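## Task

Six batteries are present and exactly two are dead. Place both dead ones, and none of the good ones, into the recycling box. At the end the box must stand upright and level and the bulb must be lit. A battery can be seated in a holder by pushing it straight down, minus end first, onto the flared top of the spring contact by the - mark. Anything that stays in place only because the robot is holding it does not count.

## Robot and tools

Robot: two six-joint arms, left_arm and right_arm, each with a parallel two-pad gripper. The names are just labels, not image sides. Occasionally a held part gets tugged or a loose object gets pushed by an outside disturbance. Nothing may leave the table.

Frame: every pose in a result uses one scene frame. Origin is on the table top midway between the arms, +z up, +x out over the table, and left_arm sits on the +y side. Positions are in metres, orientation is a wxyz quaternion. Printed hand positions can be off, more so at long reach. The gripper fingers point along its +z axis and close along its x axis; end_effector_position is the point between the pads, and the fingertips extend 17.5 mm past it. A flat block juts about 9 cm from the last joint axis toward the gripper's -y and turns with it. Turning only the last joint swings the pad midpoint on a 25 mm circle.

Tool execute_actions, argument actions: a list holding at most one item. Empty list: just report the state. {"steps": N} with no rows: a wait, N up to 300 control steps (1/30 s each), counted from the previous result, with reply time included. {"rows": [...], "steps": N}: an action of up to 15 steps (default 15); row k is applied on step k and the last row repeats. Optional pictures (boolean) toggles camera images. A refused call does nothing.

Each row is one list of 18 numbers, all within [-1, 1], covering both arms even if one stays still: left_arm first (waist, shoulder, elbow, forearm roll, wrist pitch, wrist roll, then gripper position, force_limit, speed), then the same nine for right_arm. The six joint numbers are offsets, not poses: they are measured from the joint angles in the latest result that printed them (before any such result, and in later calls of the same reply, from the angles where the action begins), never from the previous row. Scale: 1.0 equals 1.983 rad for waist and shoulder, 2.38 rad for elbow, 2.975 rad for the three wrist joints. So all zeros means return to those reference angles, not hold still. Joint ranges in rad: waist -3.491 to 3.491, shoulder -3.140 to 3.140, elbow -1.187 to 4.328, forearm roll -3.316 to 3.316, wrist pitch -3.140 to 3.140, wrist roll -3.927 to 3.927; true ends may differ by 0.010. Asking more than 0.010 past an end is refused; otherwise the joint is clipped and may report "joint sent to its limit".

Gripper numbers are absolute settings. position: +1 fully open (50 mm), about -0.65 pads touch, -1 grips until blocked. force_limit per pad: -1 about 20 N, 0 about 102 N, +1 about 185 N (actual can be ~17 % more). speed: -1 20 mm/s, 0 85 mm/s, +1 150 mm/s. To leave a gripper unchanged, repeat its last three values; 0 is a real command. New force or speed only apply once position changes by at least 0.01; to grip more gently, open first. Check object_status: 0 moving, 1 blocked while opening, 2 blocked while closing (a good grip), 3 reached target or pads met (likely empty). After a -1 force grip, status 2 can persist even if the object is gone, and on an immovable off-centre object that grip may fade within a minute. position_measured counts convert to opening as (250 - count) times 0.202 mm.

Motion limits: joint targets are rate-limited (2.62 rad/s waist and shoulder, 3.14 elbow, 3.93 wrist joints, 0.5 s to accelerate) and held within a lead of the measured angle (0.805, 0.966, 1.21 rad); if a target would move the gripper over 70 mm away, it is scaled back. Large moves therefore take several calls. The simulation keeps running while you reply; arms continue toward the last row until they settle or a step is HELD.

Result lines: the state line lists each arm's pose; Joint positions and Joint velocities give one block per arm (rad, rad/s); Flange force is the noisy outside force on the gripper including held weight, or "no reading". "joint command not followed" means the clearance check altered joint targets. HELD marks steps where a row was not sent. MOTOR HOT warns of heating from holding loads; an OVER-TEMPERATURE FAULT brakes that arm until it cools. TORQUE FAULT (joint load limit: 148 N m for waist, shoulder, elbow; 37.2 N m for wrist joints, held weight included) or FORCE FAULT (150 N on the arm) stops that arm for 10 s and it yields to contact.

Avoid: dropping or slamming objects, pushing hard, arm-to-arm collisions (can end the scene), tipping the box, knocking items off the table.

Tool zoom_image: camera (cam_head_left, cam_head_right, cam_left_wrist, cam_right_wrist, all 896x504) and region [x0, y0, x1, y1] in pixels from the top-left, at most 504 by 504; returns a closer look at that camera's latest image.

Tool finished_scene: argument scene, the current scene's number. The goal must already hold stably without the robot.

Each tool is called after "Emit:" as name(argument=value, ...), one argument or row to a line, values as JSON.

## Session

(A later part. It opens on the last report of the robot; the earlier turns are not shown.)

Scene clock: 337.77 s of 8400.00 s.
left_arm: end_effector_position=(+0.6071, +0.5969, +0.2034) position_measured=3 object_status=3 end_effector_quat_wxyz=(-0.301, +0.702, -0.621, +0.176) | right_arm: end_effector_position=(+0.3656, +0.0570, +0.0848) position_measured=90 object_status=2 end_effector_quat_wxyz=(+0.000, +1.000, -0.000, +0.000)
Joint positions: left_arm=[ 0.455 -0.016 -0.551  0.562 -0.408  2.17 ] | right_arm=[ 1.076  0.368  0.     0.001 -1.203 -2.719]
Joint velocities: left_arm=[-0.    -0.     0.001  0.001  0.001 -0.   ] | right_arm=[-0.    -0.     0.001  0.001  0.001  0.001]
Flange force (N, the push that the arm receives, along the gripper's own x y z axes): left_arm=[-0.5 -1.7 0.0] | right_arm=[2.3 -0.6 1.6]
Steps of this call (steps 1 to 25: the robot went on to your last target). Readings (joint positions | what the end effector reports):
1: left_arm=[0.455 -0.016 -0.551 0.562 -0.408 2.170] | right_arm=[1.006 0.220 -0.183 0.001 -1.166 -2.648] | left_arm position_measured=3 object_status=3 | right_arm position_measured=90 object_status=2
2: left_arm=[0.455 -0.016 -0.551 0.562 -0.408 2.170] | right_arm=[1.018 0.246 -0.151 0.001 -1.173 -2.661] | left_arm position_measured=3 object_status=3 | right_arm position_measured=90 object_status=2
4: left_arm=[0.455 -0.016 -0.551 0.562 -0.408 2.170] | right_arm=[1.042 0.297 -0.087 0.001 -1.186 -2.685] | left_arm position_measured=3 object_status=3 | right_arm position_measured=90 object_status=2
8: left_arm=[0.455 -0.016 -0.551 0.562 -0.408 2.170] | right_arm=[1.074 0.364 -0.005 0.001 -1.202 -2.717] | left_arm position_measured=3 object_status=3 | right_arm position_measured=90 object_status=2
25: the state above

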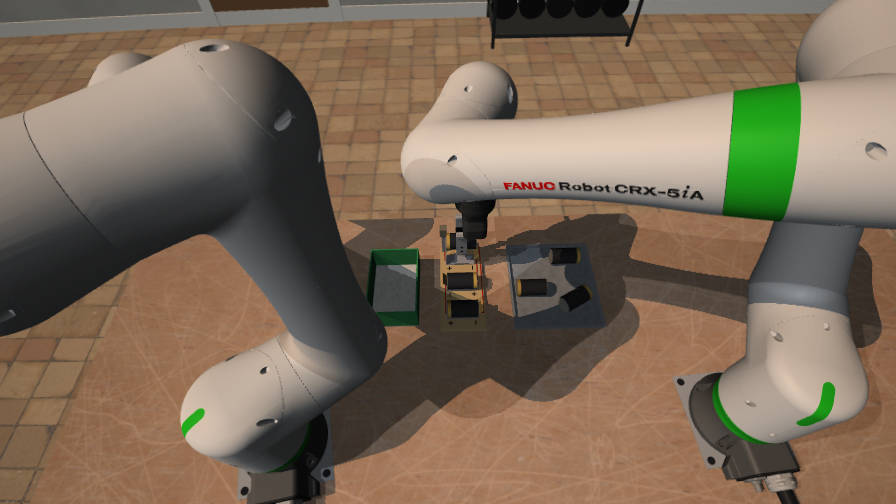

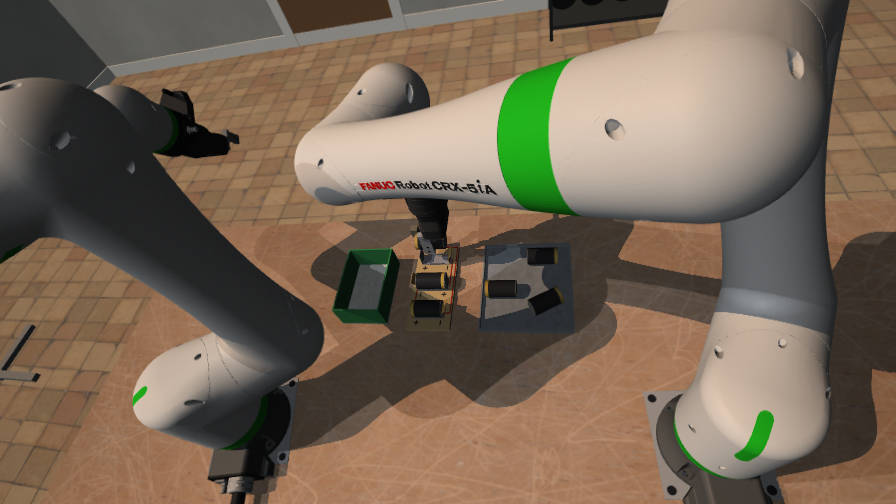

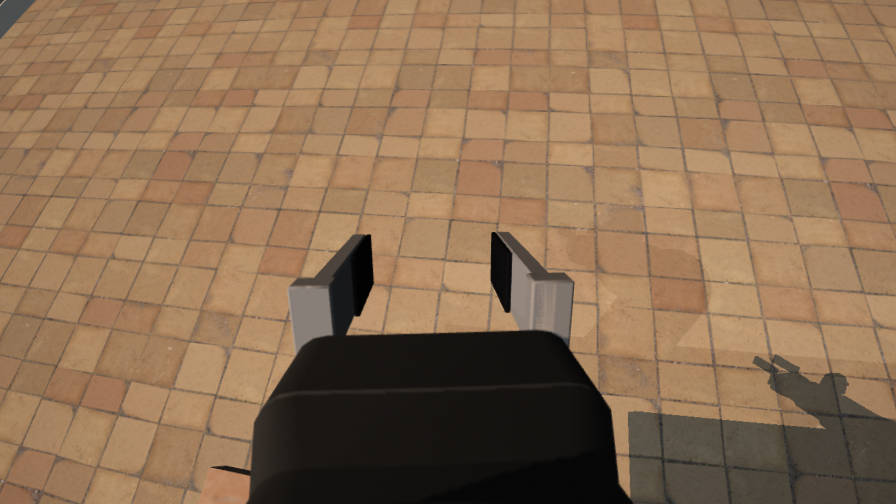

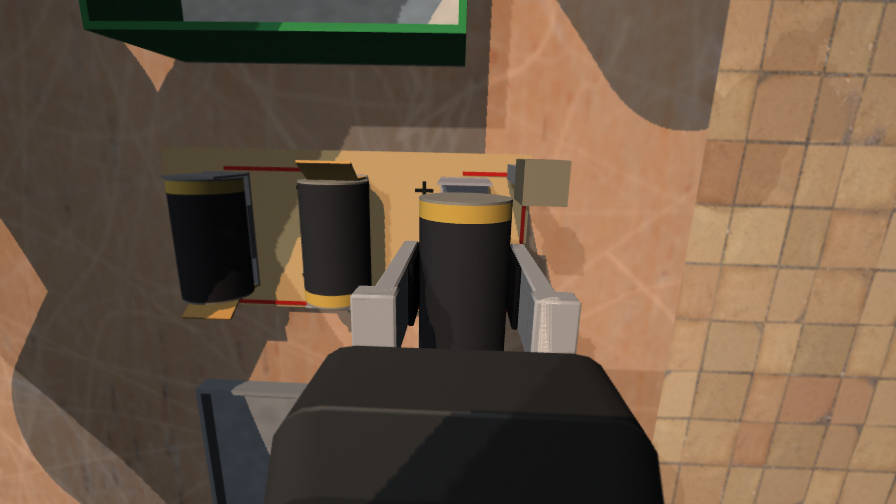

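Emit:
execute_actions(
  actions=[
    {"rows":[[0,0,0,0,0,0,1,0,0,0,0.002,-0.0022,0,0.0031,0,-1,-0.5,-0.3],[0,0,0,0,0,0,1,0,0,0,0.004,-0.0044,0,0.0062,0,-1,-0.5,-0.3],[0,0,0,0,0,0,1,0,0,0,0.006,-0.0066,0,0.0093,0,-1,-0.5,-0.3],[0,0,0,0,0,0,1,0,0,0,0.0075,-0.0082,0,0.0116,0,-1,-0.5,-0.3],[0,0,0,0,0,0,1,0,0,0,0.009,-0.0097,0,0.0138,0,-1,-0.5,-0.3],[0,0,0,0,0,0,1,0,0,0,0.0105,-0.0112,0,0.016,0,-1,-0.5,-0.3],[0,0,0,0,0,0,1,0,0,0,0.012,-0.0127,0,0.0182,0,-1,-0.5,-0.3],[0,0,0,0,0,0,1,0,0,0,0.0133,-0.014,0,0.0201,0,-1,-0.5,-0.3],[0,0,0,0,0,0,1,0,0,0,0.0147,-0.0152,0,0.022,0,-1,-0.5,-0.3],[0,0,0,0,0,0,1,0,0,0,0.016,-0.0164,0,0.0238,0,-1,-0.5,-0.3],[0,0,0,0,0,0,1,0,0,0,0.0173,-0.0175,0,0.0255,0,-1,-0.5,-0.3]],"steps":15},
  ],
)

Scene clock: 343.30 s of 8400.00 s.
left_arm: end_effector_position=(+0.6071, +0.5969, +0.2034) position_measured=3 object_status=3 end_effector_quat_wxyz=(-0.301, +0.702, -0.621, +0.176) | right_arm: end_effector_position=(+0.3656, +0.0571, +0.0496) position_measured=90 object_status=2 end_effector_quat_wxyz=(+0.000, +1.000, -0.000, +0.000)
Joint positions: left_arm=[ 0.455 -0.016 -0.551  0.562 -0.408  2.17 ] | right_arm=[ 1.076  0.402 -0.041  0.    -1.128 -2.719]
Joint velocities: left_arm=[ 0.    -0.     0.     0.001  0.     0.   ] | right_arm=[ 0.     0.001 -0.003 -0.     0.004  0.001]
Flange force (N, the push that the arm receives, along the gripper's own x y z axes): left_arm=[-0.5 -1.8 -1.2] | right_arm=[10.9 -9.2 -0.4]
Steps of this call (steps 1 to 15: the robot went on to your last target; steps 16 to 90: nothing new was sent; then 2.03 s passed at rest; steps 91 to 105: all 15 steps of this action). Readings (joint positions | what the end effector reports):
91: left_arm=[0.455 -0.016 -0.551 0.562 -0.408 2.170] | right_arm=[1.076 0.368 0.000 0.001 -1.203 -2.719] | left_arm position_measured=3 object_status=3 | right_arm position_measured=90 object_status=2
92: left_arm=[0.455 -0.016 -0.551 0.562 -0.408 2.170] | right_arm=[1.076 0.370 -0.001 0.001 -1.200 -2.719] | left_arm position_measured=3 object_status=3 | right_arm position_measured=90 object_status=2
94: left_arm=[0.455 -0.016 -0.551 0.562 -0.408 2.170] | right_arm=[1.076 0.376 -0.010 0.001 -1.185 -2.719] | left_arm position_measured=3 object_status=3 | right_arm position_measured=90 object_status=2
98: left_arm=[0.455 -0.016 -0.551 0.562 -0.408 2.170] | right_arm=[1.076 0.389 -0.026 0.001 -1.156 -2.719] | left_arm position_measured=3 object_status=3 | right_arm position_measured=90 object_status=2
105: the state above

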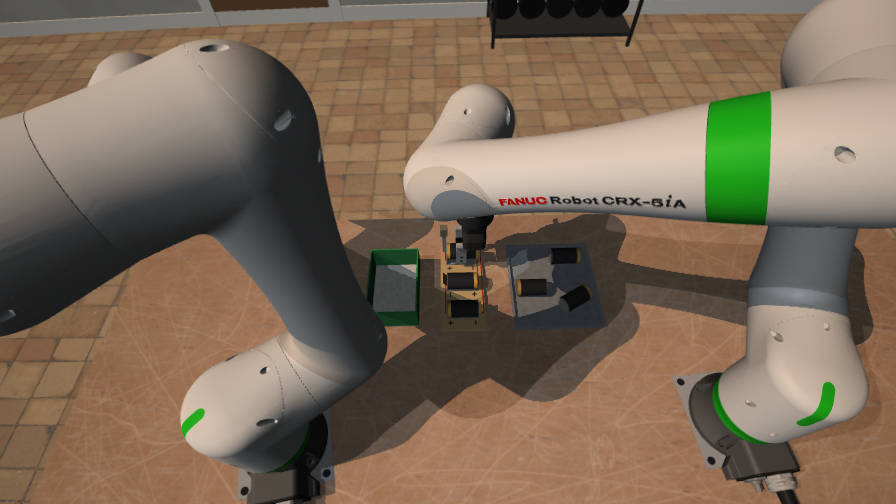

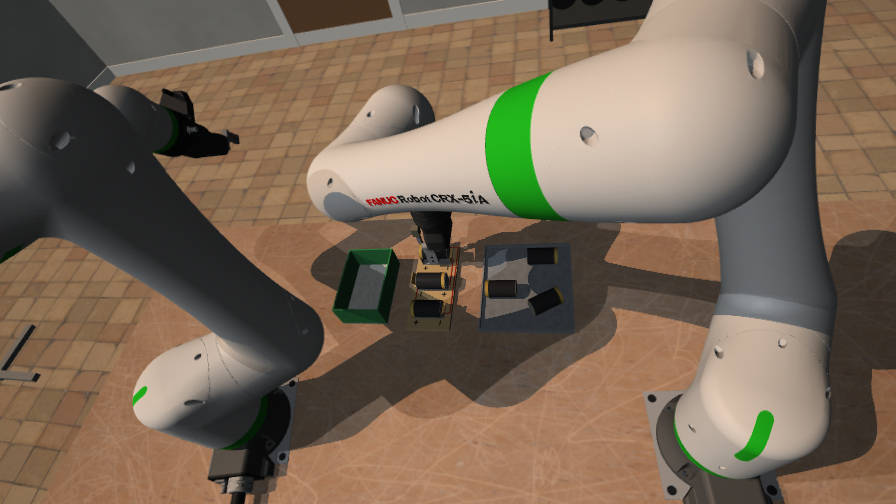

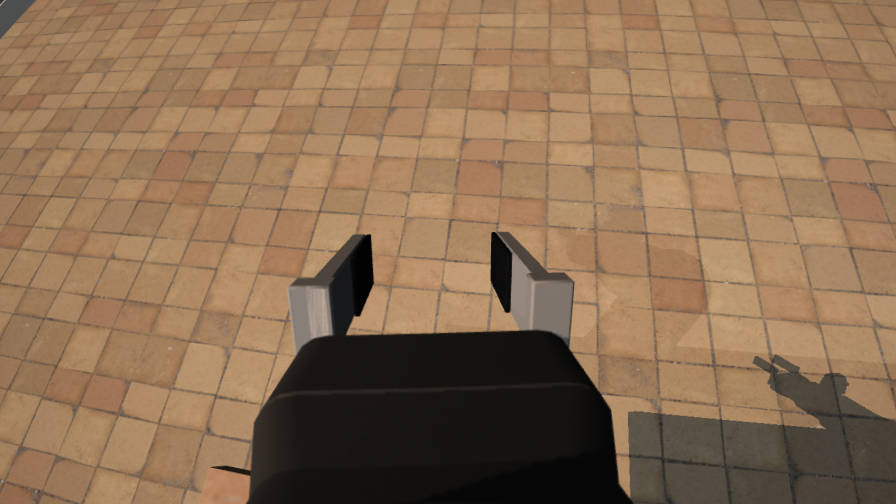

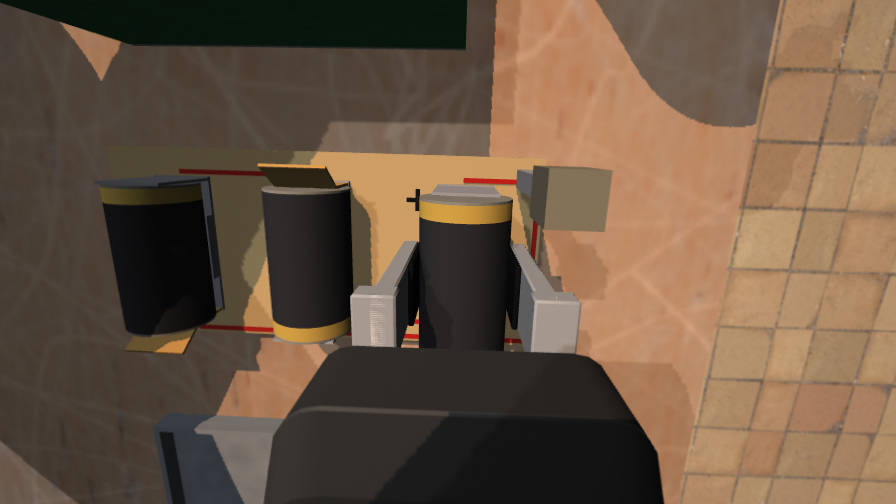

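Emit:
execute_actions(
  actions=[
    {"rows":[[0,0,0,0,0,0,1,0,0,0,0.001,-0.0008,0,0.0013,0,-1,-0.5,-0.3],[0,0,0,0,0,0,1,0,0,0,0.002,-0.0017,0,0.0027,0,-1,-0.5,-0.3],[0,0,0,0,0,0,1,0,0,0,0.003,-0.0025,0,0.004,0,-1,-0.5,-0.3],[0,0,0,0,0,0,1,0,0,0,0.004,-0.0034,0,0.0054,0,-1,-0.5,-0.3],[0,0,0,0,0,0,1,0,0,0,0.005,-0.0042,0,0.0067,0,-1,-0.5,-0.3],[0,0,0,0,0,0,1,0,0,0,0.006,-0.005,0,0.008,0,-1,-0.5,-0.3],[0,0,0,0,0,0,1,0,0,0,0.0068,-0.0057,0,0.0091,0,-1,-0.5,-0.3],[0,0,0,0,0,0,1,0,0,0,0.0073,-0.0061,0,0.0098,0,-1,-0.5,-0.3],[0,0,0,0,0,0,1,0,0,0,0.0076,-0.0063,0,0.0102,0,-1,-0.5,-0.3]],"steps":14},
  ],
  pictures=false,
)

Emit:
execute_actions(
  actions=[
    {"rows":[[0,0,0,0,0,0,1,0,0,0,0,0,0,0,0,0.7,-0.5,-0.3]],"steps":12},
  ],
)

Scene clock: 349.90 s of 8400.00 s.
left_arm: end_effector_position=(+0.6071, +0.5969, +0.2034) position_measured=3 object_status=3 end_effector_quat_wxyz=(-0.301, +0.702, -0.621, +0.176) | right_arm: end_effector_position=(+0.3656, +0.0572, +0.0356) position_measured=90 object_status=2 end_effector_quat_wxyz=(+0.000, +1.000, -0.000, +0.000)
Joint positions: left_arm=[ 0.455 -0.016 -0.551  0.562 -0.408  2.17 ] | right_arm=[ 1.076  0.418 -0.056  0.    -1.098 -2.719]
Joint velocities: left_arm=[ 0.     0.     0.002 -0.001 -0.    -0.002] | right_arm=[-0.     0.001 -0.001  0.001 -0.001  0.001]
Flange force (N, the push that the arm receives, along the gripper's own x y z axes): left_arm=[-0.2 -2.2 0.2] | right_arm=[2.3 -1.2 -0.6]
Steps of this call (steps 1 to 15: the robot went on to your last target; steps 16 to 90: nothing new was sent; then 3.13 s passed at rest; steps 91 to 104: all 14 steps of this action). Readings (joint positions | what the end effector reports):
91: left_arm=[0.455 -0.016 -0.551 0.562 -0.408 2.170] | right_arm=[1.076 0.403 -0.041 0.001 -1.128 -2.719] | left_arm position_measured=3 object_status=3 | right_arm position_measured=90 object_status=2
92: left_arm=[0.455 -0.016 -0.551 0.562 -0.408 2.170] | right_arm=[1.076 0.403 -0.042 0.001 -1.126 -2.719] | left_arm position_measured=3 object_status=3 | right_arm position_measured=90 object_status=2
94: left_arm=[0.455 -0.016 -0.551 0.562 -0.408 2.170] | right_arm=[1.076 0.407 -0.046 0.001 -1.119 -2.719] | left_arm position_measured=3 object_status=3 | right_arm position_measured=90 object_status=2
98: left_arm=[0.455 -0.016 -0.551 0.562 -0.408 2.170] | right_arm=[1.076 0.415 -0.053 0.001 -1.104 -2.719] | left_arm position_measured=3 object_status=3 | right_arm position_measured=90 object_status=2
104: the state above

Scene clock: 350.30 s of 8400.00 s.
left_arm: end_effector_position=(+0.6071, +0.5969, +0.2034) position_measured=3 object_status=3 end_effector_quat_wxyz=(-0.301, +0.702, -0.621, +0.176) | right_arm: end_effector_position=(+0.3656, +0.0572, +0.0356) position_measured=48 object_status=3 end_effector_quat_wxyz=(+0.000, +1.000, -0.000, +0.000)
Joint positions: left_arm=[ 0.455 -0.016 -0.551  0.562 -0.408  2.17 ] | right_arm=[ 1.076  0.418 -0.056  0.    -1.097 -2.719]
Joint velocities: left_arm=[-0.    -0.    -0.    -0.002 -0.    -0.   ] | right_arm=[ 0.001 -0.    -0.001  0.001  0.001 -0.001]
Flange force (N, the push that the arm receives, along the gripper's own x y z axes): left_arm=[0.0 -2.1 -0.5] | right_arm=[1.9 0.1 0.7]
Steps of this call (steps 1 to 12: all 12 steps of this action). Readings (joint positions | what the end effector reports):
1: left_arm=[0.455 -0.016 -0.551 0.562 -0.408 2.170] | right_arm=[1.076 0.418 -0.056 0.000 -1.097 -2.719] | left_arm position_measured=3 object_status=3 | right_arm position_measured=86 object_status=0
2: left_arm=[0.455 -0.016 -0.551 0.562 -0.408 2.170] | right_arm=[1.076 0.418 -0.056 0.000 -1.097 -2.719] | left_arm position_measured=3 object_status=3 | right_arm position_measured=75 object_status=0
4: left_arm=[0.455 -0.016 -0.551 0.562 -0.408 2.170] | right_arm=[1.076 0.418 -0.056 0.000 -1.097 -2.719] | left_arm position_measured=3 object_status=3 | right_arm position_measured=54 object_status=0
8: left_arm=[0.455 -0.016 -0.551 0.562 -0.408 2.170] | right_arm=[1.076 0.418 -0.056 0.000 -1.097 -2.719] | left_arm position_measured=3 object_status=3 | right_arm position_measured=48 object_status=0
12: the state above

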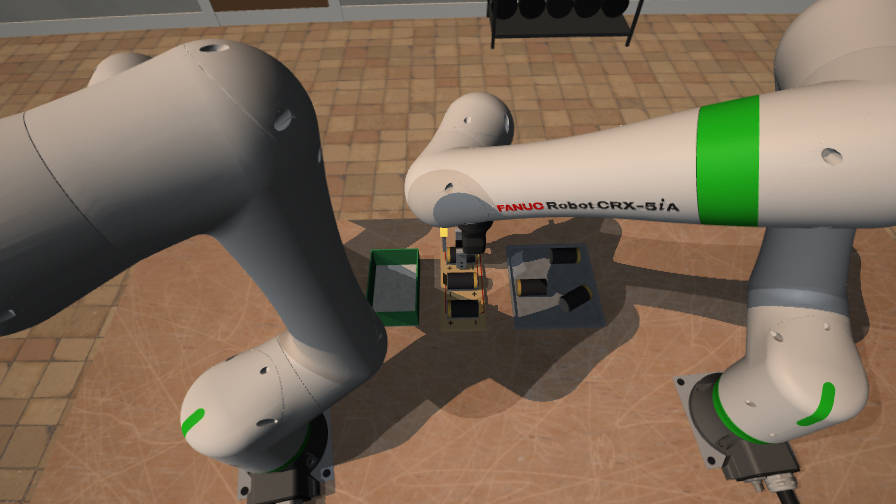

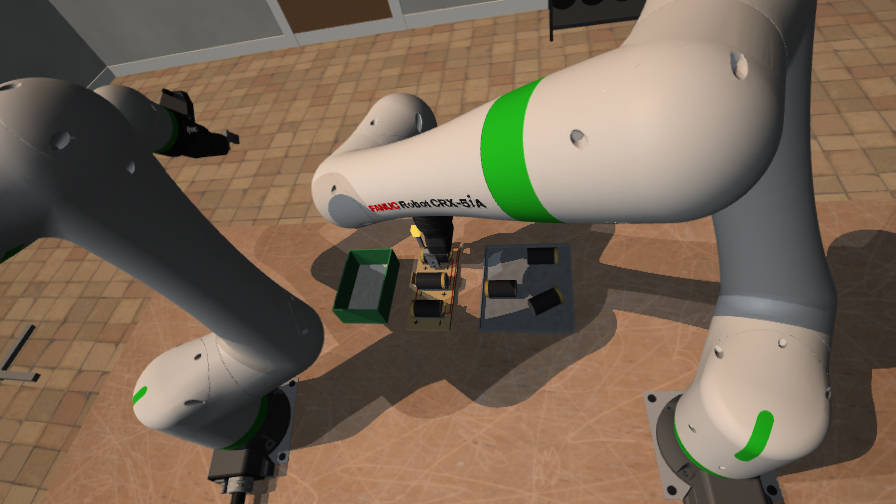

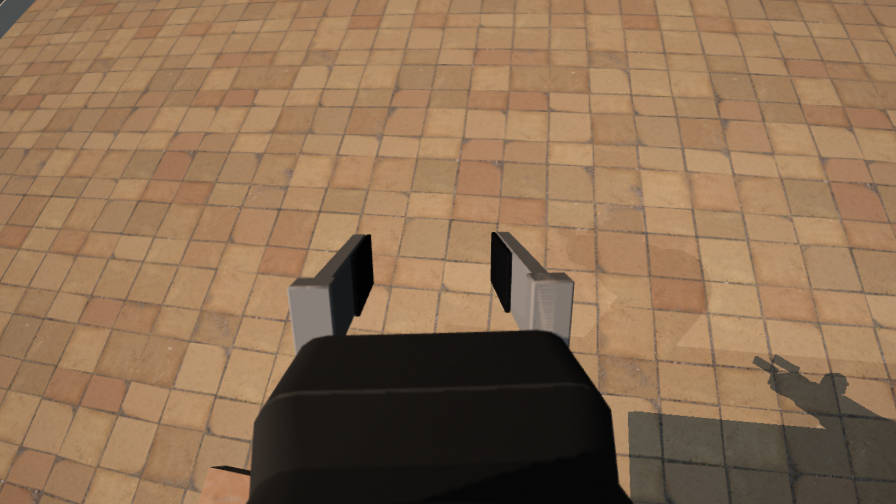

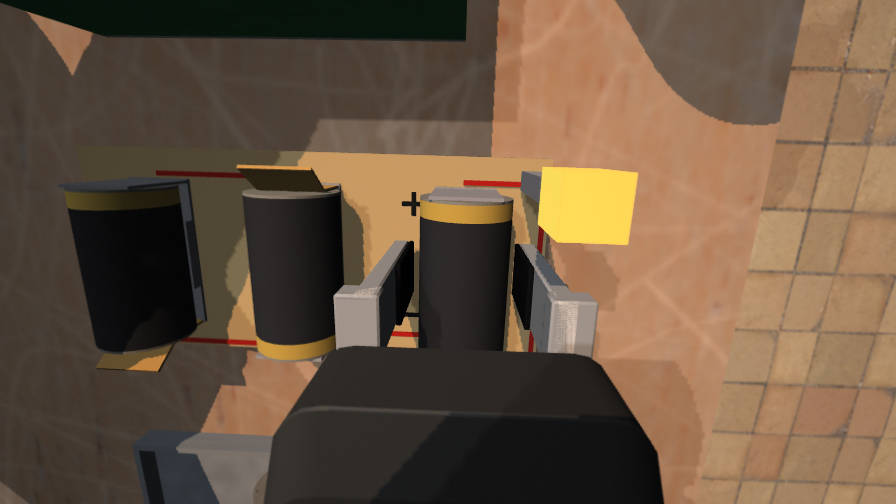

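Emit:
execute_actions(
  actions=[
    {"rows":[[0,0,0,0,0,0,1,0,0,0,-0.008,0.007,0,-0.011,0,0.7,-0.5,-0.3],[0,0,0,0,0,0,1,0,0,0,-0.016,0.0145,0,-0.0222,0,0.7,-0.5,-0.3],[0,0,0,0,0,0,1,0,0,0,-0.0235,0.022,0,-0.0333,0,0.7,-0.5,-0.3],[0,0,0,0,0,0,1,0,0,0,-0.0235,0.022,0,-0.0333,0,0.7,-0.5,-0.3],[0,0,0,0,0,0,1,0,0,0,-0.0235,0.022,0,-0.0333,0,0.7,-0.5,-0.3],[0,0,0,0,0,0,1,0,0,0,-0.0235,0.022,0,-0.0333,0,0.7,-0.5,-0.3],[0,0,0,0,0,0,1,0,0,0,-0.0235,0.022,0,-0.0333,0,0.7,-0.5,-0.3],[0,0,0,0,0,0,1,0,0,0.058,-0.0711,-0.0223,0,-0.0299,-0.0387,0.7,-0.5,-0.3]],"steps":15},
  ],
  pictures=false,
)

Emit:
execute_actions(
  actions=[
    {"steps":12},
  ],
  pictures=false,
)

Emit:
execute_actions(
  actions=[
    {"rows":[[0,0,0,0,0,0,1,0,0,0,0.008,-0.008,0,0.0118,0,0.7,-0.5,-0.3],[0,0,0,0,0,0,1,0,0,0,0.016,-0.0155,0,0.0232,0,0.7,-0.5,-0.3],[0,0,0,0,0,0,1,0,0,0,0.024,-0.0225,0,0.0342,0,0.7,-0.5,-0.3],[0,0,0,0,0,0,1,0,0,0,0.0285,-0.0262,0,0.0405,0,0.7,-0.5,-0.3]],"steps":13},
  ],
)

Scene clock: 360.73 s of 8400.00 s.
left_arm: end_effector_position=(+0.6071, +0.5969, +0.2034) position_measured=3 object_status=3 end_effector_quat_wxyz=(-0.301, +0.702, -0.621, +0.176) | right_arm: end_effector_position=(+0.3068, +0.0572, +0.0890) position_measured=48 object_status=3 end_effector_quat_wxyz=(+0.001, +1.000, +0.000, -0.000)
Joint positions: left_arm=[ 0.455 -0.016 -0.551  0.562 -0.408  2.17 ] | right_arm=[ 1.179  0.286 -0.098  0.    -1.187 -2.822]
Joint velocities: left_arm=[ 0.    -0.     0.001 -0.    -0.     0.   ] | right_arm=[ 0.347 -0.28  -0.312 -0.001  0.022 -0.34 ]
Flange force (N, the push that the arm receives, along the gripper's own x y z axes): left_arm=[-0.4 -1.7 -0.6] | right_arm=[-29.8 8.4 -6.4]
Steps of this call (steps 1 to 15: the robot went on to your last target; steps 16 to 90: nothing new was sent; then 6.93 s passed at rest; steps 91 to 105: all 15 steps of this action). Readings (joint positions | what the end effector reports):
91: left_arm=[0.455 -0.016 -0.551 0.562 -0.408 2.170] | right_arm=[1.076 0.418 -0.056 0.000 -1.098 -2.719] | left_arm position_measured=3 object_status=3 | right_arm position_measured=48 object_status=3
92: left_arm=[0.455 -0.016 -0.551 0.562 -0.408 2.170] | right_arm=[1.076 0.416 -0.054 0.000 -1.102 -2.719] | left_arm position_measured=3 object_status=3 | right_arm position_measured=48 object_status=3
94: left_arm=[0.455 -0.016 -0.551 0.562 -0.408 2.170] | right_arm=[1.076 0.400 -0.037 0.000 -1.135 -2.719] | left_arm position_measured=3 object_status=3 | right_arm position_measured=48 object_status=3
98: left_arm=[0.455 -0.016 -0.551 0.562 -0.408 2.170] | right_arm=[1.076 0.371 -0.004 0.001 -1.195 -2.719] | left_arm position_measured=3 object_status=3 | right_arm position_measured=48 object_status=3
105: the state above

Scene clock: 361.13 s of 8400.00 s.
left_arm: end_effector_position=(+0.6071, +0.5969, +0.2034) position_measured=3 object_status=3 end_effector_quat_wxyz=(-0.301, +0.702, -0.621, +0.176) | right_arm: end_effector_position=(+0.3003, +0.0566, +0.0896) position_measured=48 object_status=3 end_effector_quat_wxyz=(+0.001, +1.000, -0.000, -0.000)
Joint positions: left_arm=[ 0.455 -0.016 -0.551  0.562 -0.408  2.17 ] | right_arm=[ 1.19   0.277 -0.109  0.    -1.186 -2.834]
Joint velocities: left_arm=[ 0.    -0.    -0.001 -0.    -0.    -0.001] | right_arm=[-0.    -0.001 -0.001  0.001 -0.    -0.001]
Flange force (N, the push that the arm receives, along the gripper's own x y z axes): left_arm=[-0.7 -2.6 -0.5] | right_arm=[2.5 -0.9 -0.9]
Steps of this call (steps 1 to 12: the robot went on to your last target). Readings (joint positions | what the end effector reports):
1: left_arm=[0.455 -0.016 -0.551 0.562 -0.408 2.170] | right_arm=[1.187 0.279 -0.106 0.000 -1.187 -2.831] | left_arm position_measured=3 object_status=3 | right_arm position_measured=48 object_status=3
2: left_arm=[0.455 -0.016 -0.551 0.562 -0.408 2.170] | right_arm=[1.190 0.277 -0.109 0.000 -1.187 -2.834] | left_arm position_measured=3 object_status=3 | right_arm position_measured=48 object_status=3
4: left_arm=[0.455 -0.016 -0.551 0.562 -0.408 2.170] | right_arm=[1.190 0.277 -0.109 0.000 -1.186 -2.834] | left_arm position_measured=3 object_status=3 | right_arm position_measured=48 object_status=3
8: left_arm=[0.455 -0.016 -0.551 0.562 -0.408 2.170] | right_arm=[1.190 0.277 -0.109 0.000 -1.186 -2.834] | left_arm position_measured=3 object_status=3 | right_arm position_measured=48 object_status=3
12: the state above

Scene clock: 361.57 s of 8400.00 s.
left_arm: end_effector_position=(+0.6071, +0.5969, +0.2034) position_measured=3 object_status=3 end_effector_quat_wxyz=(-0.301, +0.702, -0.621, +0.176) | right_arm: end_effector_position=(+0.3005, +0.0572, +0.0366) position_measured=48 object_status=3 end_effector_quat_wxyz=(-0.000, +1.000, -0.000, +0.000)
Joint positions: left_arm=[ 0.455 -0.016 -0.551  0.562 -0.408  2.17 ] | right_arm=[ 1.19   0.333 -0.172  0.    -1.066 -2.834]
Joint velocities: left_arm=[ 0.     0.    -0.001 -0.001 -0.    -0.001] | right_arm=[ 0.    -0.001 -0.002 -0.    -0.001 -0.   ]
Flange force (N, the push that the arm receives, along the gripper's own x y z axes): left_arm=[-0.7 -0.1 -0.5] | right_arm=[3.0 -3.9 3.3]
Steps of this call (steps 1 to 13: all 13 steps of this action). Readings (joint positions | what the end effector reports):
1: left_arm=[0.455 -0.016 -0.551 0.562 -0.408 2.170] | right_arm=[1.190 0.277 -0.109 0.000 -1.186 -2.834] | left_arm position_measured=3 object_status=3 | right_arm position_measured=48 object_status=3
2: left_arm=[0.455 -0.016 -0.551 0.562 -0.408 2.170] | right_arm=[1.190 0.278 -0.112 0.001 -1.182 -2.834] | left_arm position_measured=3 object_status=3 | right_arm position_measured=48 object_status=3
4: left_arm=[0.455 -0.016 -0.551 0.562 -0.408 2.170] | right_arm=[1.190 0.293 -0.130 0.001 -1.149 -2.834] | left_arm position_measured=3 object_status=3 | right_arm position_measured=48 object_status=3
8: left_arm=[0.455 -0.016 -0.551 0.562 -0.408 2.170] | right_arm=[1.190 0.332 -0.170 0.000 -1.070 -2.834] | left_arm position_measured=3 object_status=3 | right_arm position_measured=48 object_status=3
13: the state above

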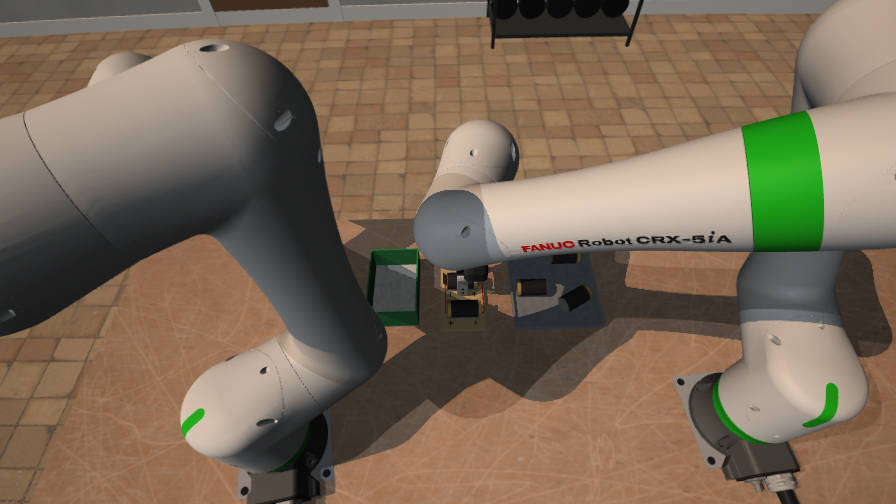

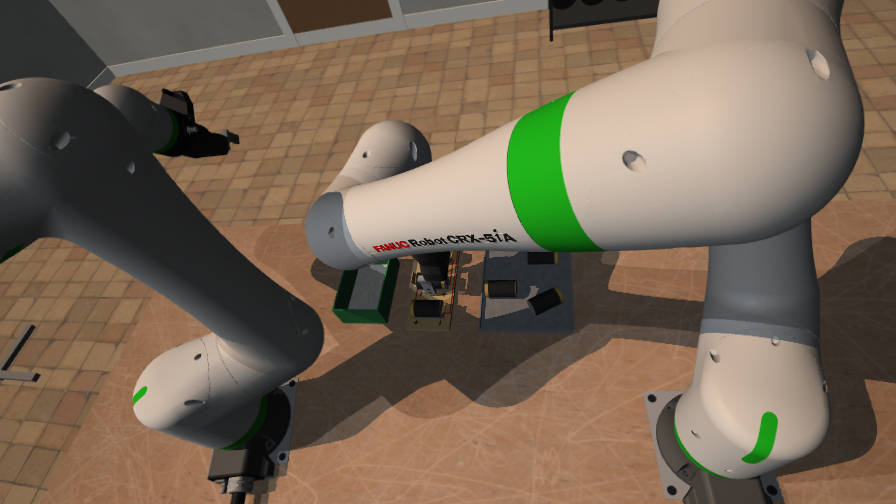

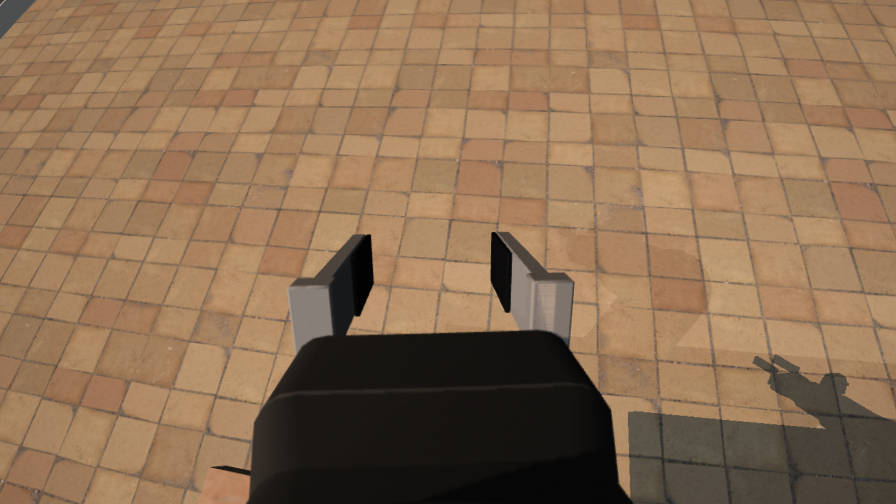

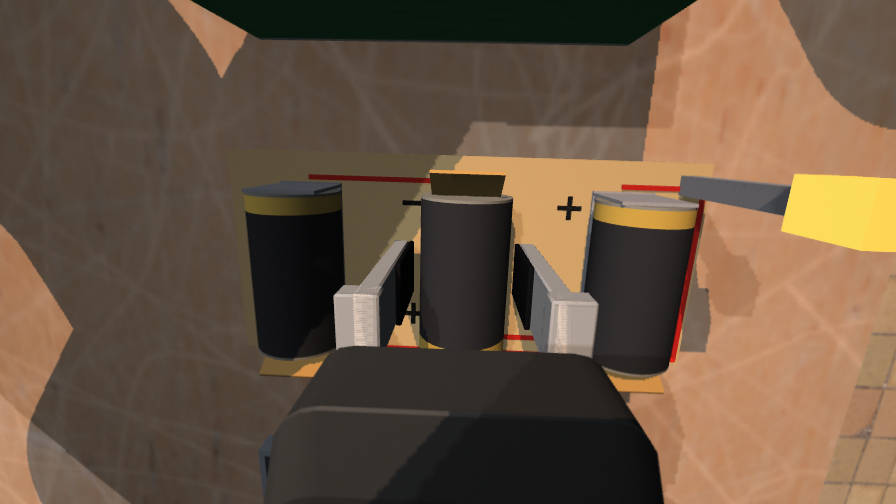

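Emit:
execute_actions(
  actions=[
    {"rows":[[0,0,0,0,0,0,1,0,0,0,0.0009,-0.0006,0,0.0011,0,0.7,-0.5,-0.3],[0,0,0,0,0,0,1,0,0,0,0.0009,-0.0006,0,0.0011,0,0.7,-0.5,-0.3],[0,0,0,0,0,0,1,0,0,0,0.0009,-0.0006,0,0.0011,0,-1,-0.5,-0.3]],"steps":15},
  ],
  pictures=false,
)

Emit:
execute_actions(
  actions=[
    {"rows":[[0,0,0,0,0,0,1,0,0,0,-0.003,0.0023,0,-0.0038,0,-1,-0.5,-0.3],[0,0,0,0,0,0,1,0,0,0,-0.006,0.0047,0,-0.0078,0,-1,-0.5,-0.3],[0,0,0,0,0,0,1,0,0,0,-0.009,0.0073,0,-0.0118,0,-1,-0.5,-0.3],[0,0,0,0,0,0,1,0,0,0,-0.013,0.0108,0,-0.0173,0,-1,-0.5,-0.3],[0,0,0,0,0,0,1,0,0,0,-0.018,0.0155,0,-0.0244,0,-1,-0.5,-0.3],[0,0,0,0,0,0,1,0,0,0,-0.024,0.0215,0,-0.0332,0,-1,-0.5,-0.3],[0,0,0,0,0,0,1,0,0,0,-0.029,0.0268,0,-0.041,0,-1,-0.5,-0.3],[0,0,0,0,0,0,1,0,0,0,-0.029,0.0268,0,-0.041,0,-1,-0.5,-0.3],[0,0,0,0,0,0,1,0,0,0,-0.029,0.0268,0,-0.041,0,-1,-0.5,-0.3],[0,0,0,0,0,0,1,0,0,0,-0.029,0.0268,0,-0.041,0,-1,-0.5,-0.3],[0,0,0,0,0,0,1,0,0,-0.1223,-0.117,-0.0704,0,-0.0212,0.082,-1,-0.5,-0.3]],"steps":15},
  ],
  pictures=false,
)

Emit:
execute_actions(
  actions=[
    {"steps":22},
  ],
  pictures=false,
)

Emit:
execute_actions(
  actions=[
    {"rows":[[0,0,0,0,0,0,1,0,0,0,0.01,-0.0083,0,0.0133,0,-1,-0.5,-0.3],[0,0,0,0,0,0,1,0,0,0,0.02,-0.016,0,0.0262,0,-1,-0.5,-0.3],[0,0,0,0,0,0,1,0,0,0,0.03,-0.0235,0,0.0388,0,-1,-0.5,-0.3],[0,0,0,0,0,0,1,0,0,0,0.033,-0.0258,0,0.0426,0,-1,-0.5,-0.3]],"steps":14},
  ],
)

Scene clock: 370.30 s of 8400.00 s.
left_arm: end_effector_position=(+0.6071, +0.5969, +0.2034) position_measured=3 object_status=3 end_effector_quat_wxyz=(-0.301, +0.702, -0.621, +0.176) | right_arm: end_effector_position=(+0.3005, +0.0572, +0.0352) position_measured=90 object_status=2 end_effector_quat_wxyz=(-0.000, +1.000, -0.000, +0.000)
Joint positions: left_arm=[ 0.455 -0.016 -0.551  0.562 -0.408  2.17 ] | right_arm=[ 1.19   0.335 -0.173  0.001 -1.063 -2.834]
Joint velocities: left_arm=[ 0.     0.    -0.002 -0.001  0.001  0.001] | right_arm=[ 0.    -0.001 -0.001 -0.002  0.    -0.001]
Flange force (N, the push that the arm receives, along the gripper's own x y z axes): left_arm=[0.1 0.9 0.2] | right_arm=[6.5 -0.8 0.9]
Steps of this call (steps 1 to 15: the robot went on to your last target; steps 16 to 90: nothing new was sent; then 5.23 s passed at rest; steps 91 to 105: all 15 steps of this action). Readings (joint positions | what the end effector reports):
91: left_arm=[0.455 -0.016 -0.551 0.562 -0.408 2.170] | right_arm=[1.190 0.333 -0.172 0.000 -1.066 -2.834] | left_arm position_measured=3 object_status=3 | right_arm position_measured=48 object_status=3
92: left_arm=[0.455 -0.016 -0.551 0.562 -0.408 2.170] | right_arm=[1.190 0.334 -0.172 0.001 -1.064 -2.834] | left_arm position_measured=3 object_status=3 | right_arm position_measured=48 object_status=3
94: left_arm=[0.455 -0.016 -0.551 0.562 -0.408 2.170] | right_arm=[1.190 0.335 -0.173 0.001 -1.063 -2.834] | left_arm position_measured=3 object_status=3 | right_arm position_measured=62 object_status=0
98: left_arm=[0.455 -0.016 -0.551 0.562 -0.408 2.170] | right_arm=[1.190 0.335 -0.173 0.001 -1.063 -2.834] | left_arm position_measured=3 object_status=3 | right_arm position_measured=90 object_status=0
105: the state above

Scene clock: 370.80 s of 8400.00 s.
left_arm: end_effector_position=(+0.6071, +0.5969, +0.2034) position_measured=3 object_status=3 end_effector_quat_wxyz=(-0.301, +0.702, -0.621, +0.176) | right_arm: end_effector_position=(+0.3157, +0.0320, +0.0901) position_measured=90 object_status=2 end_effector_quat_wxyz=(-0.002, +1.000, +0.000, +0.001)
Joint positions: left_arm=[ 0.455 -0.016 -0.551  0.562 -0.408  2.17 ] | right_arm=[ 1.146  0.243 -0.151  0.001 -1.172 -2.79 ]
Joint velocities: left_arm=[ 0.    -0.    -0.001 -0.    -0.001  0.   ] | right_arm=[-0.671 -0.491 -0.633  0.     0.17   0.671]
Flange force (N, the push that the arm receives, along the gripper's own x y z axes): left_arm=[-0.5 -2.1 -1.2] | right_arm=[-3.5 -40.4 2.7]
Steps of this call (steps 1 to 15: all 15 steps of this action). Readings (joint positions | what the end effector reports):
1: left_arm=[0.455 -0.016 -0.551 0.562 -0.408 2.170] | right_arm=[1.190 0.335 -0.173 0.000 -1.063 -2.834] | left_arm position_measured=3 object_status=3 | right_arm position_measured=90 object_status=2
2: left_arm=[0.455 -0.016 -0.551 0.562 -0.408 2.170] | right_arm=[1.190 0.334 -0.172 0.000 -1.066 -2.834] | left_arm position_measured=3 object_status=3 | right_arm position_measured=90 object_status=2
4: left_arm=[0.455 -0.016 -0.551 0.562 -0.408 2.170] | right_arm=[1.190 0.324 -0.163 0.000 -1.084 -2.834] | left_arm position_measured=3 object_status=3 | right_arm position_measured=90 object_status=2
8: left_arm=[0.455 -0.016 -0.551 0.562 -0.408 2.170] | right_arm=[1.190 0.294 -0.130 0.000 -1.146 -2.834] | left_arm position_measured=3 object_status=3 | right_arm position_measured=90 object_status=2
15: the state above

Scene clock: 371.53 s of 8400.00 s.
left_arm: end_effector_position=(+0.6071, +0.5969, +0.2034) position_measured=3 object_status=3 end_effector_quat_wxyz=(-0.301, +0.702, -0.621, +0.176) | right_arm: end_effector_position=(+0.3581, -0.0905, +0.0805) position_measured=90 object_status=2 end_effector_quat_wxyz=(-0.001, +1.000, +0.001, +0.001)
Joint positions: left_arm=[ 0.455 -0.016 -0.551  0.562 -0.408  2.17 ] | right_arm=[ 0.948  0.103 -0.341  0.    -1.126 -2.59 ]
Joint velocities: left_arm=[-0.    -0.    -0.    -0.    -0.     0.002] | right_arm=[-0.     0.     0.     0.001  0.    -0.002]
Flange force (N, the push that the arm receives, along the gripper's own x y z axes): left_arm=[0.0 -1.3 1.0] | right_arm=[2.1 -1.3 0.5]
Steps of this call (steps 1 to 22: the robot went on to your last target). Readings (joint positions | what the end effector reports):
1: left_arm=[0.455 -0.016 -0.551 0.562 -0.408 2.170] | right_arm=[1.122 0.226 -0.174 0.001 -1.167 -2.765] | left_arm position_measured=3 object_status=3 | right_arm position_measured=90 object_status=2
2: left_arm=[0.455 -0.016 -0.551 0.562 -0.408 2.170] | right_arm=[1.098 0.209 -0.197 0.001 -1.161 -2.742] | left_arm position_measured=3 object_status=3 | right_arm position_measured=90 object_status=2
4: left_arm=[0.455 -0.016 -0.551 0.562 -0.408 2.170] | right_arm=[1.052 0.177 -0.241 0.001 -1.150 -2.695] | left_arm position_measured=3 object_status=3 | right_arm position_measured=90 object_status=2
8: left_arm=[0.455 -0.016 -0.551 0.562 -0.408 2.170] | right_arm=[0.968 0.117 -0.321 0.001 -1.131 -2.611] | left_arm position_measured=3 object_status=3 | right_arm position_measured=90 object_status=2
22: the state above

Scene clock: 372.00 s of 8400.00 s.
left_arm: end_effector_position=(+0.6071, +0.5969, +0.2034) position_measured=3 object_status=3 end_effector_quat_wxyz=(-0.301, +0.702, -0.621, +0.176) | right_arm: end_effector_position=(+0.3582, -0.0904, +0.0293) position_measured=90 object_status=2 end_effector_quat_wxyz=(-0.001, +1.000, +0.001, +0.001)
Joint positions: left_arm=[ 0.455 -0.016 -0.551  0.562 -0.408  2.17 ] | right_arm=[ 0.948  0.168 -0.402  0.    -0.999 -2.59 ]
Joint velocities: left_arm=[-0.     0.     0.001 -0.    -0.    -0.   ] | right_arm=[-0.001 -0.    -0.001 -0.001  0.001 -0.002]
Flange force (N, the push that the arm receives, along the gripper's own x y z axes): left_arm=[-0.7 -2.6 -0.3] | right_arm=[4.7 0.2 0.7]
Steps of this call (steps 1 to 14: all 14 steps of this action). Readings (joint positions | what the end effector reports):
1: left_arm=[0.455 -0.016 -0.551 0.562 -0.408 2.170] | right_arm=[0.948 0.103 -0.341 0.000 -1.126 -2.590] | left_arm position_measured=3 object_status=3 | right_arm position_measured=90 object_status=2
2: left_arm=[0.455 -0.016 -0.551 0.562 -0.408 2.170] | right_arm=[0.948 0.104 -0.343 0.000 -1.121 -2.590] | left_arm position_measured=3 object_status=3 | right_arm position_measured=90 object_status=2
4: left_arm=[0.455 -0.016 -0.551 0.562 -0.408 2.170] | right_arm=[0.948 0.121 -0.359 0.000 -1.088 -2.590] | left_arm position_measured=3 object_status=3 | right_arm position_measured=90 object_status=2
8: left_arm=[0.455 -0.016 -0.551 0.562 -0.408 2.170] | right_arm=[0.948 0.166 -0.400 0.000 -1.004 -2.590] | left_arm position_measured=3 object_status=3 | right_arm position_measured=90 object_status=2
14: the state above

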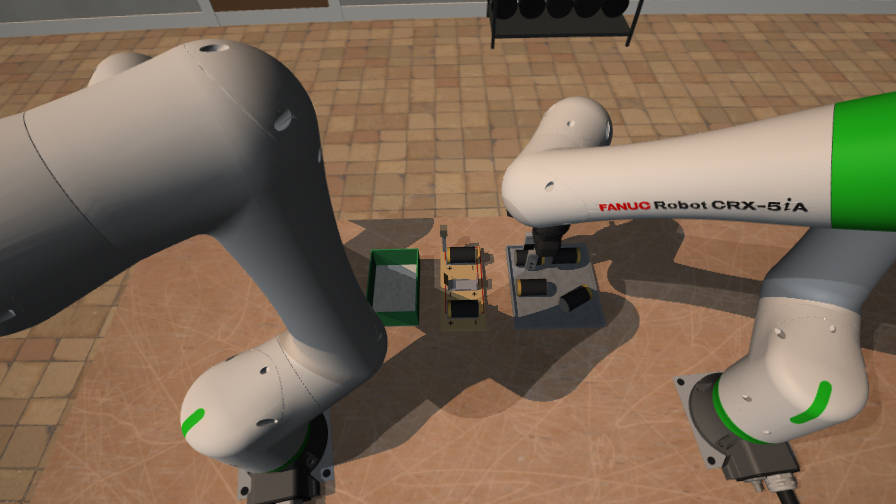

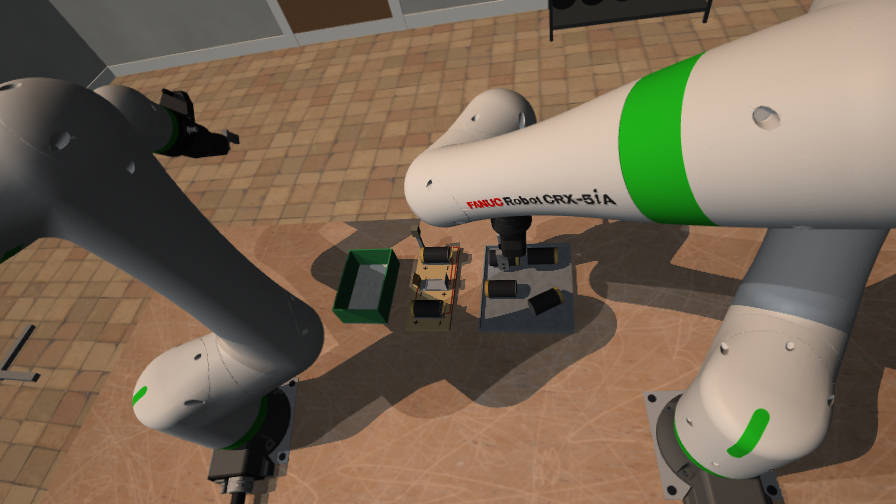

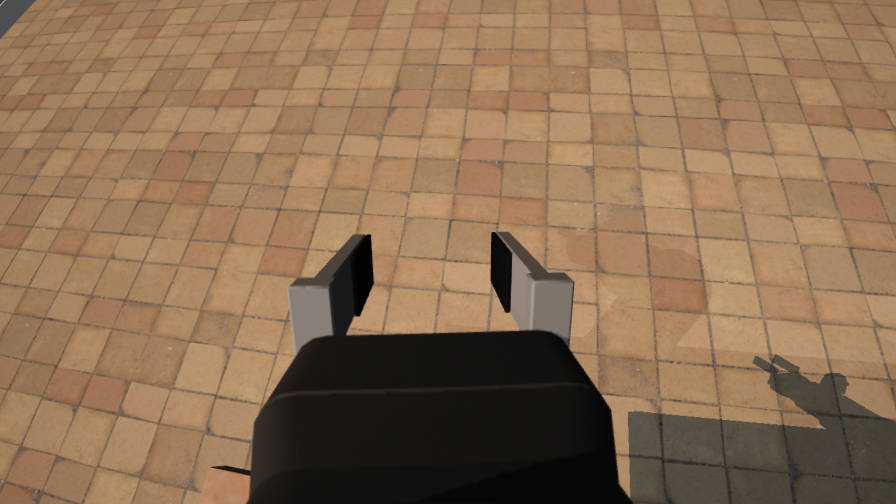

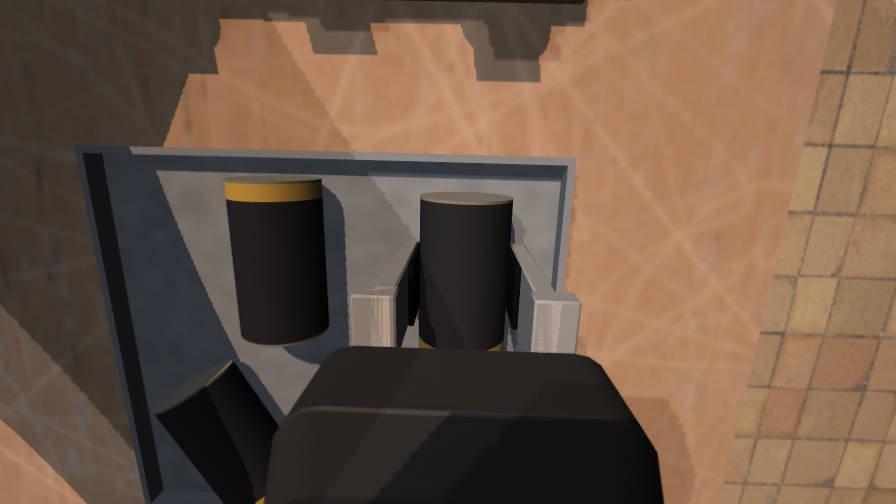

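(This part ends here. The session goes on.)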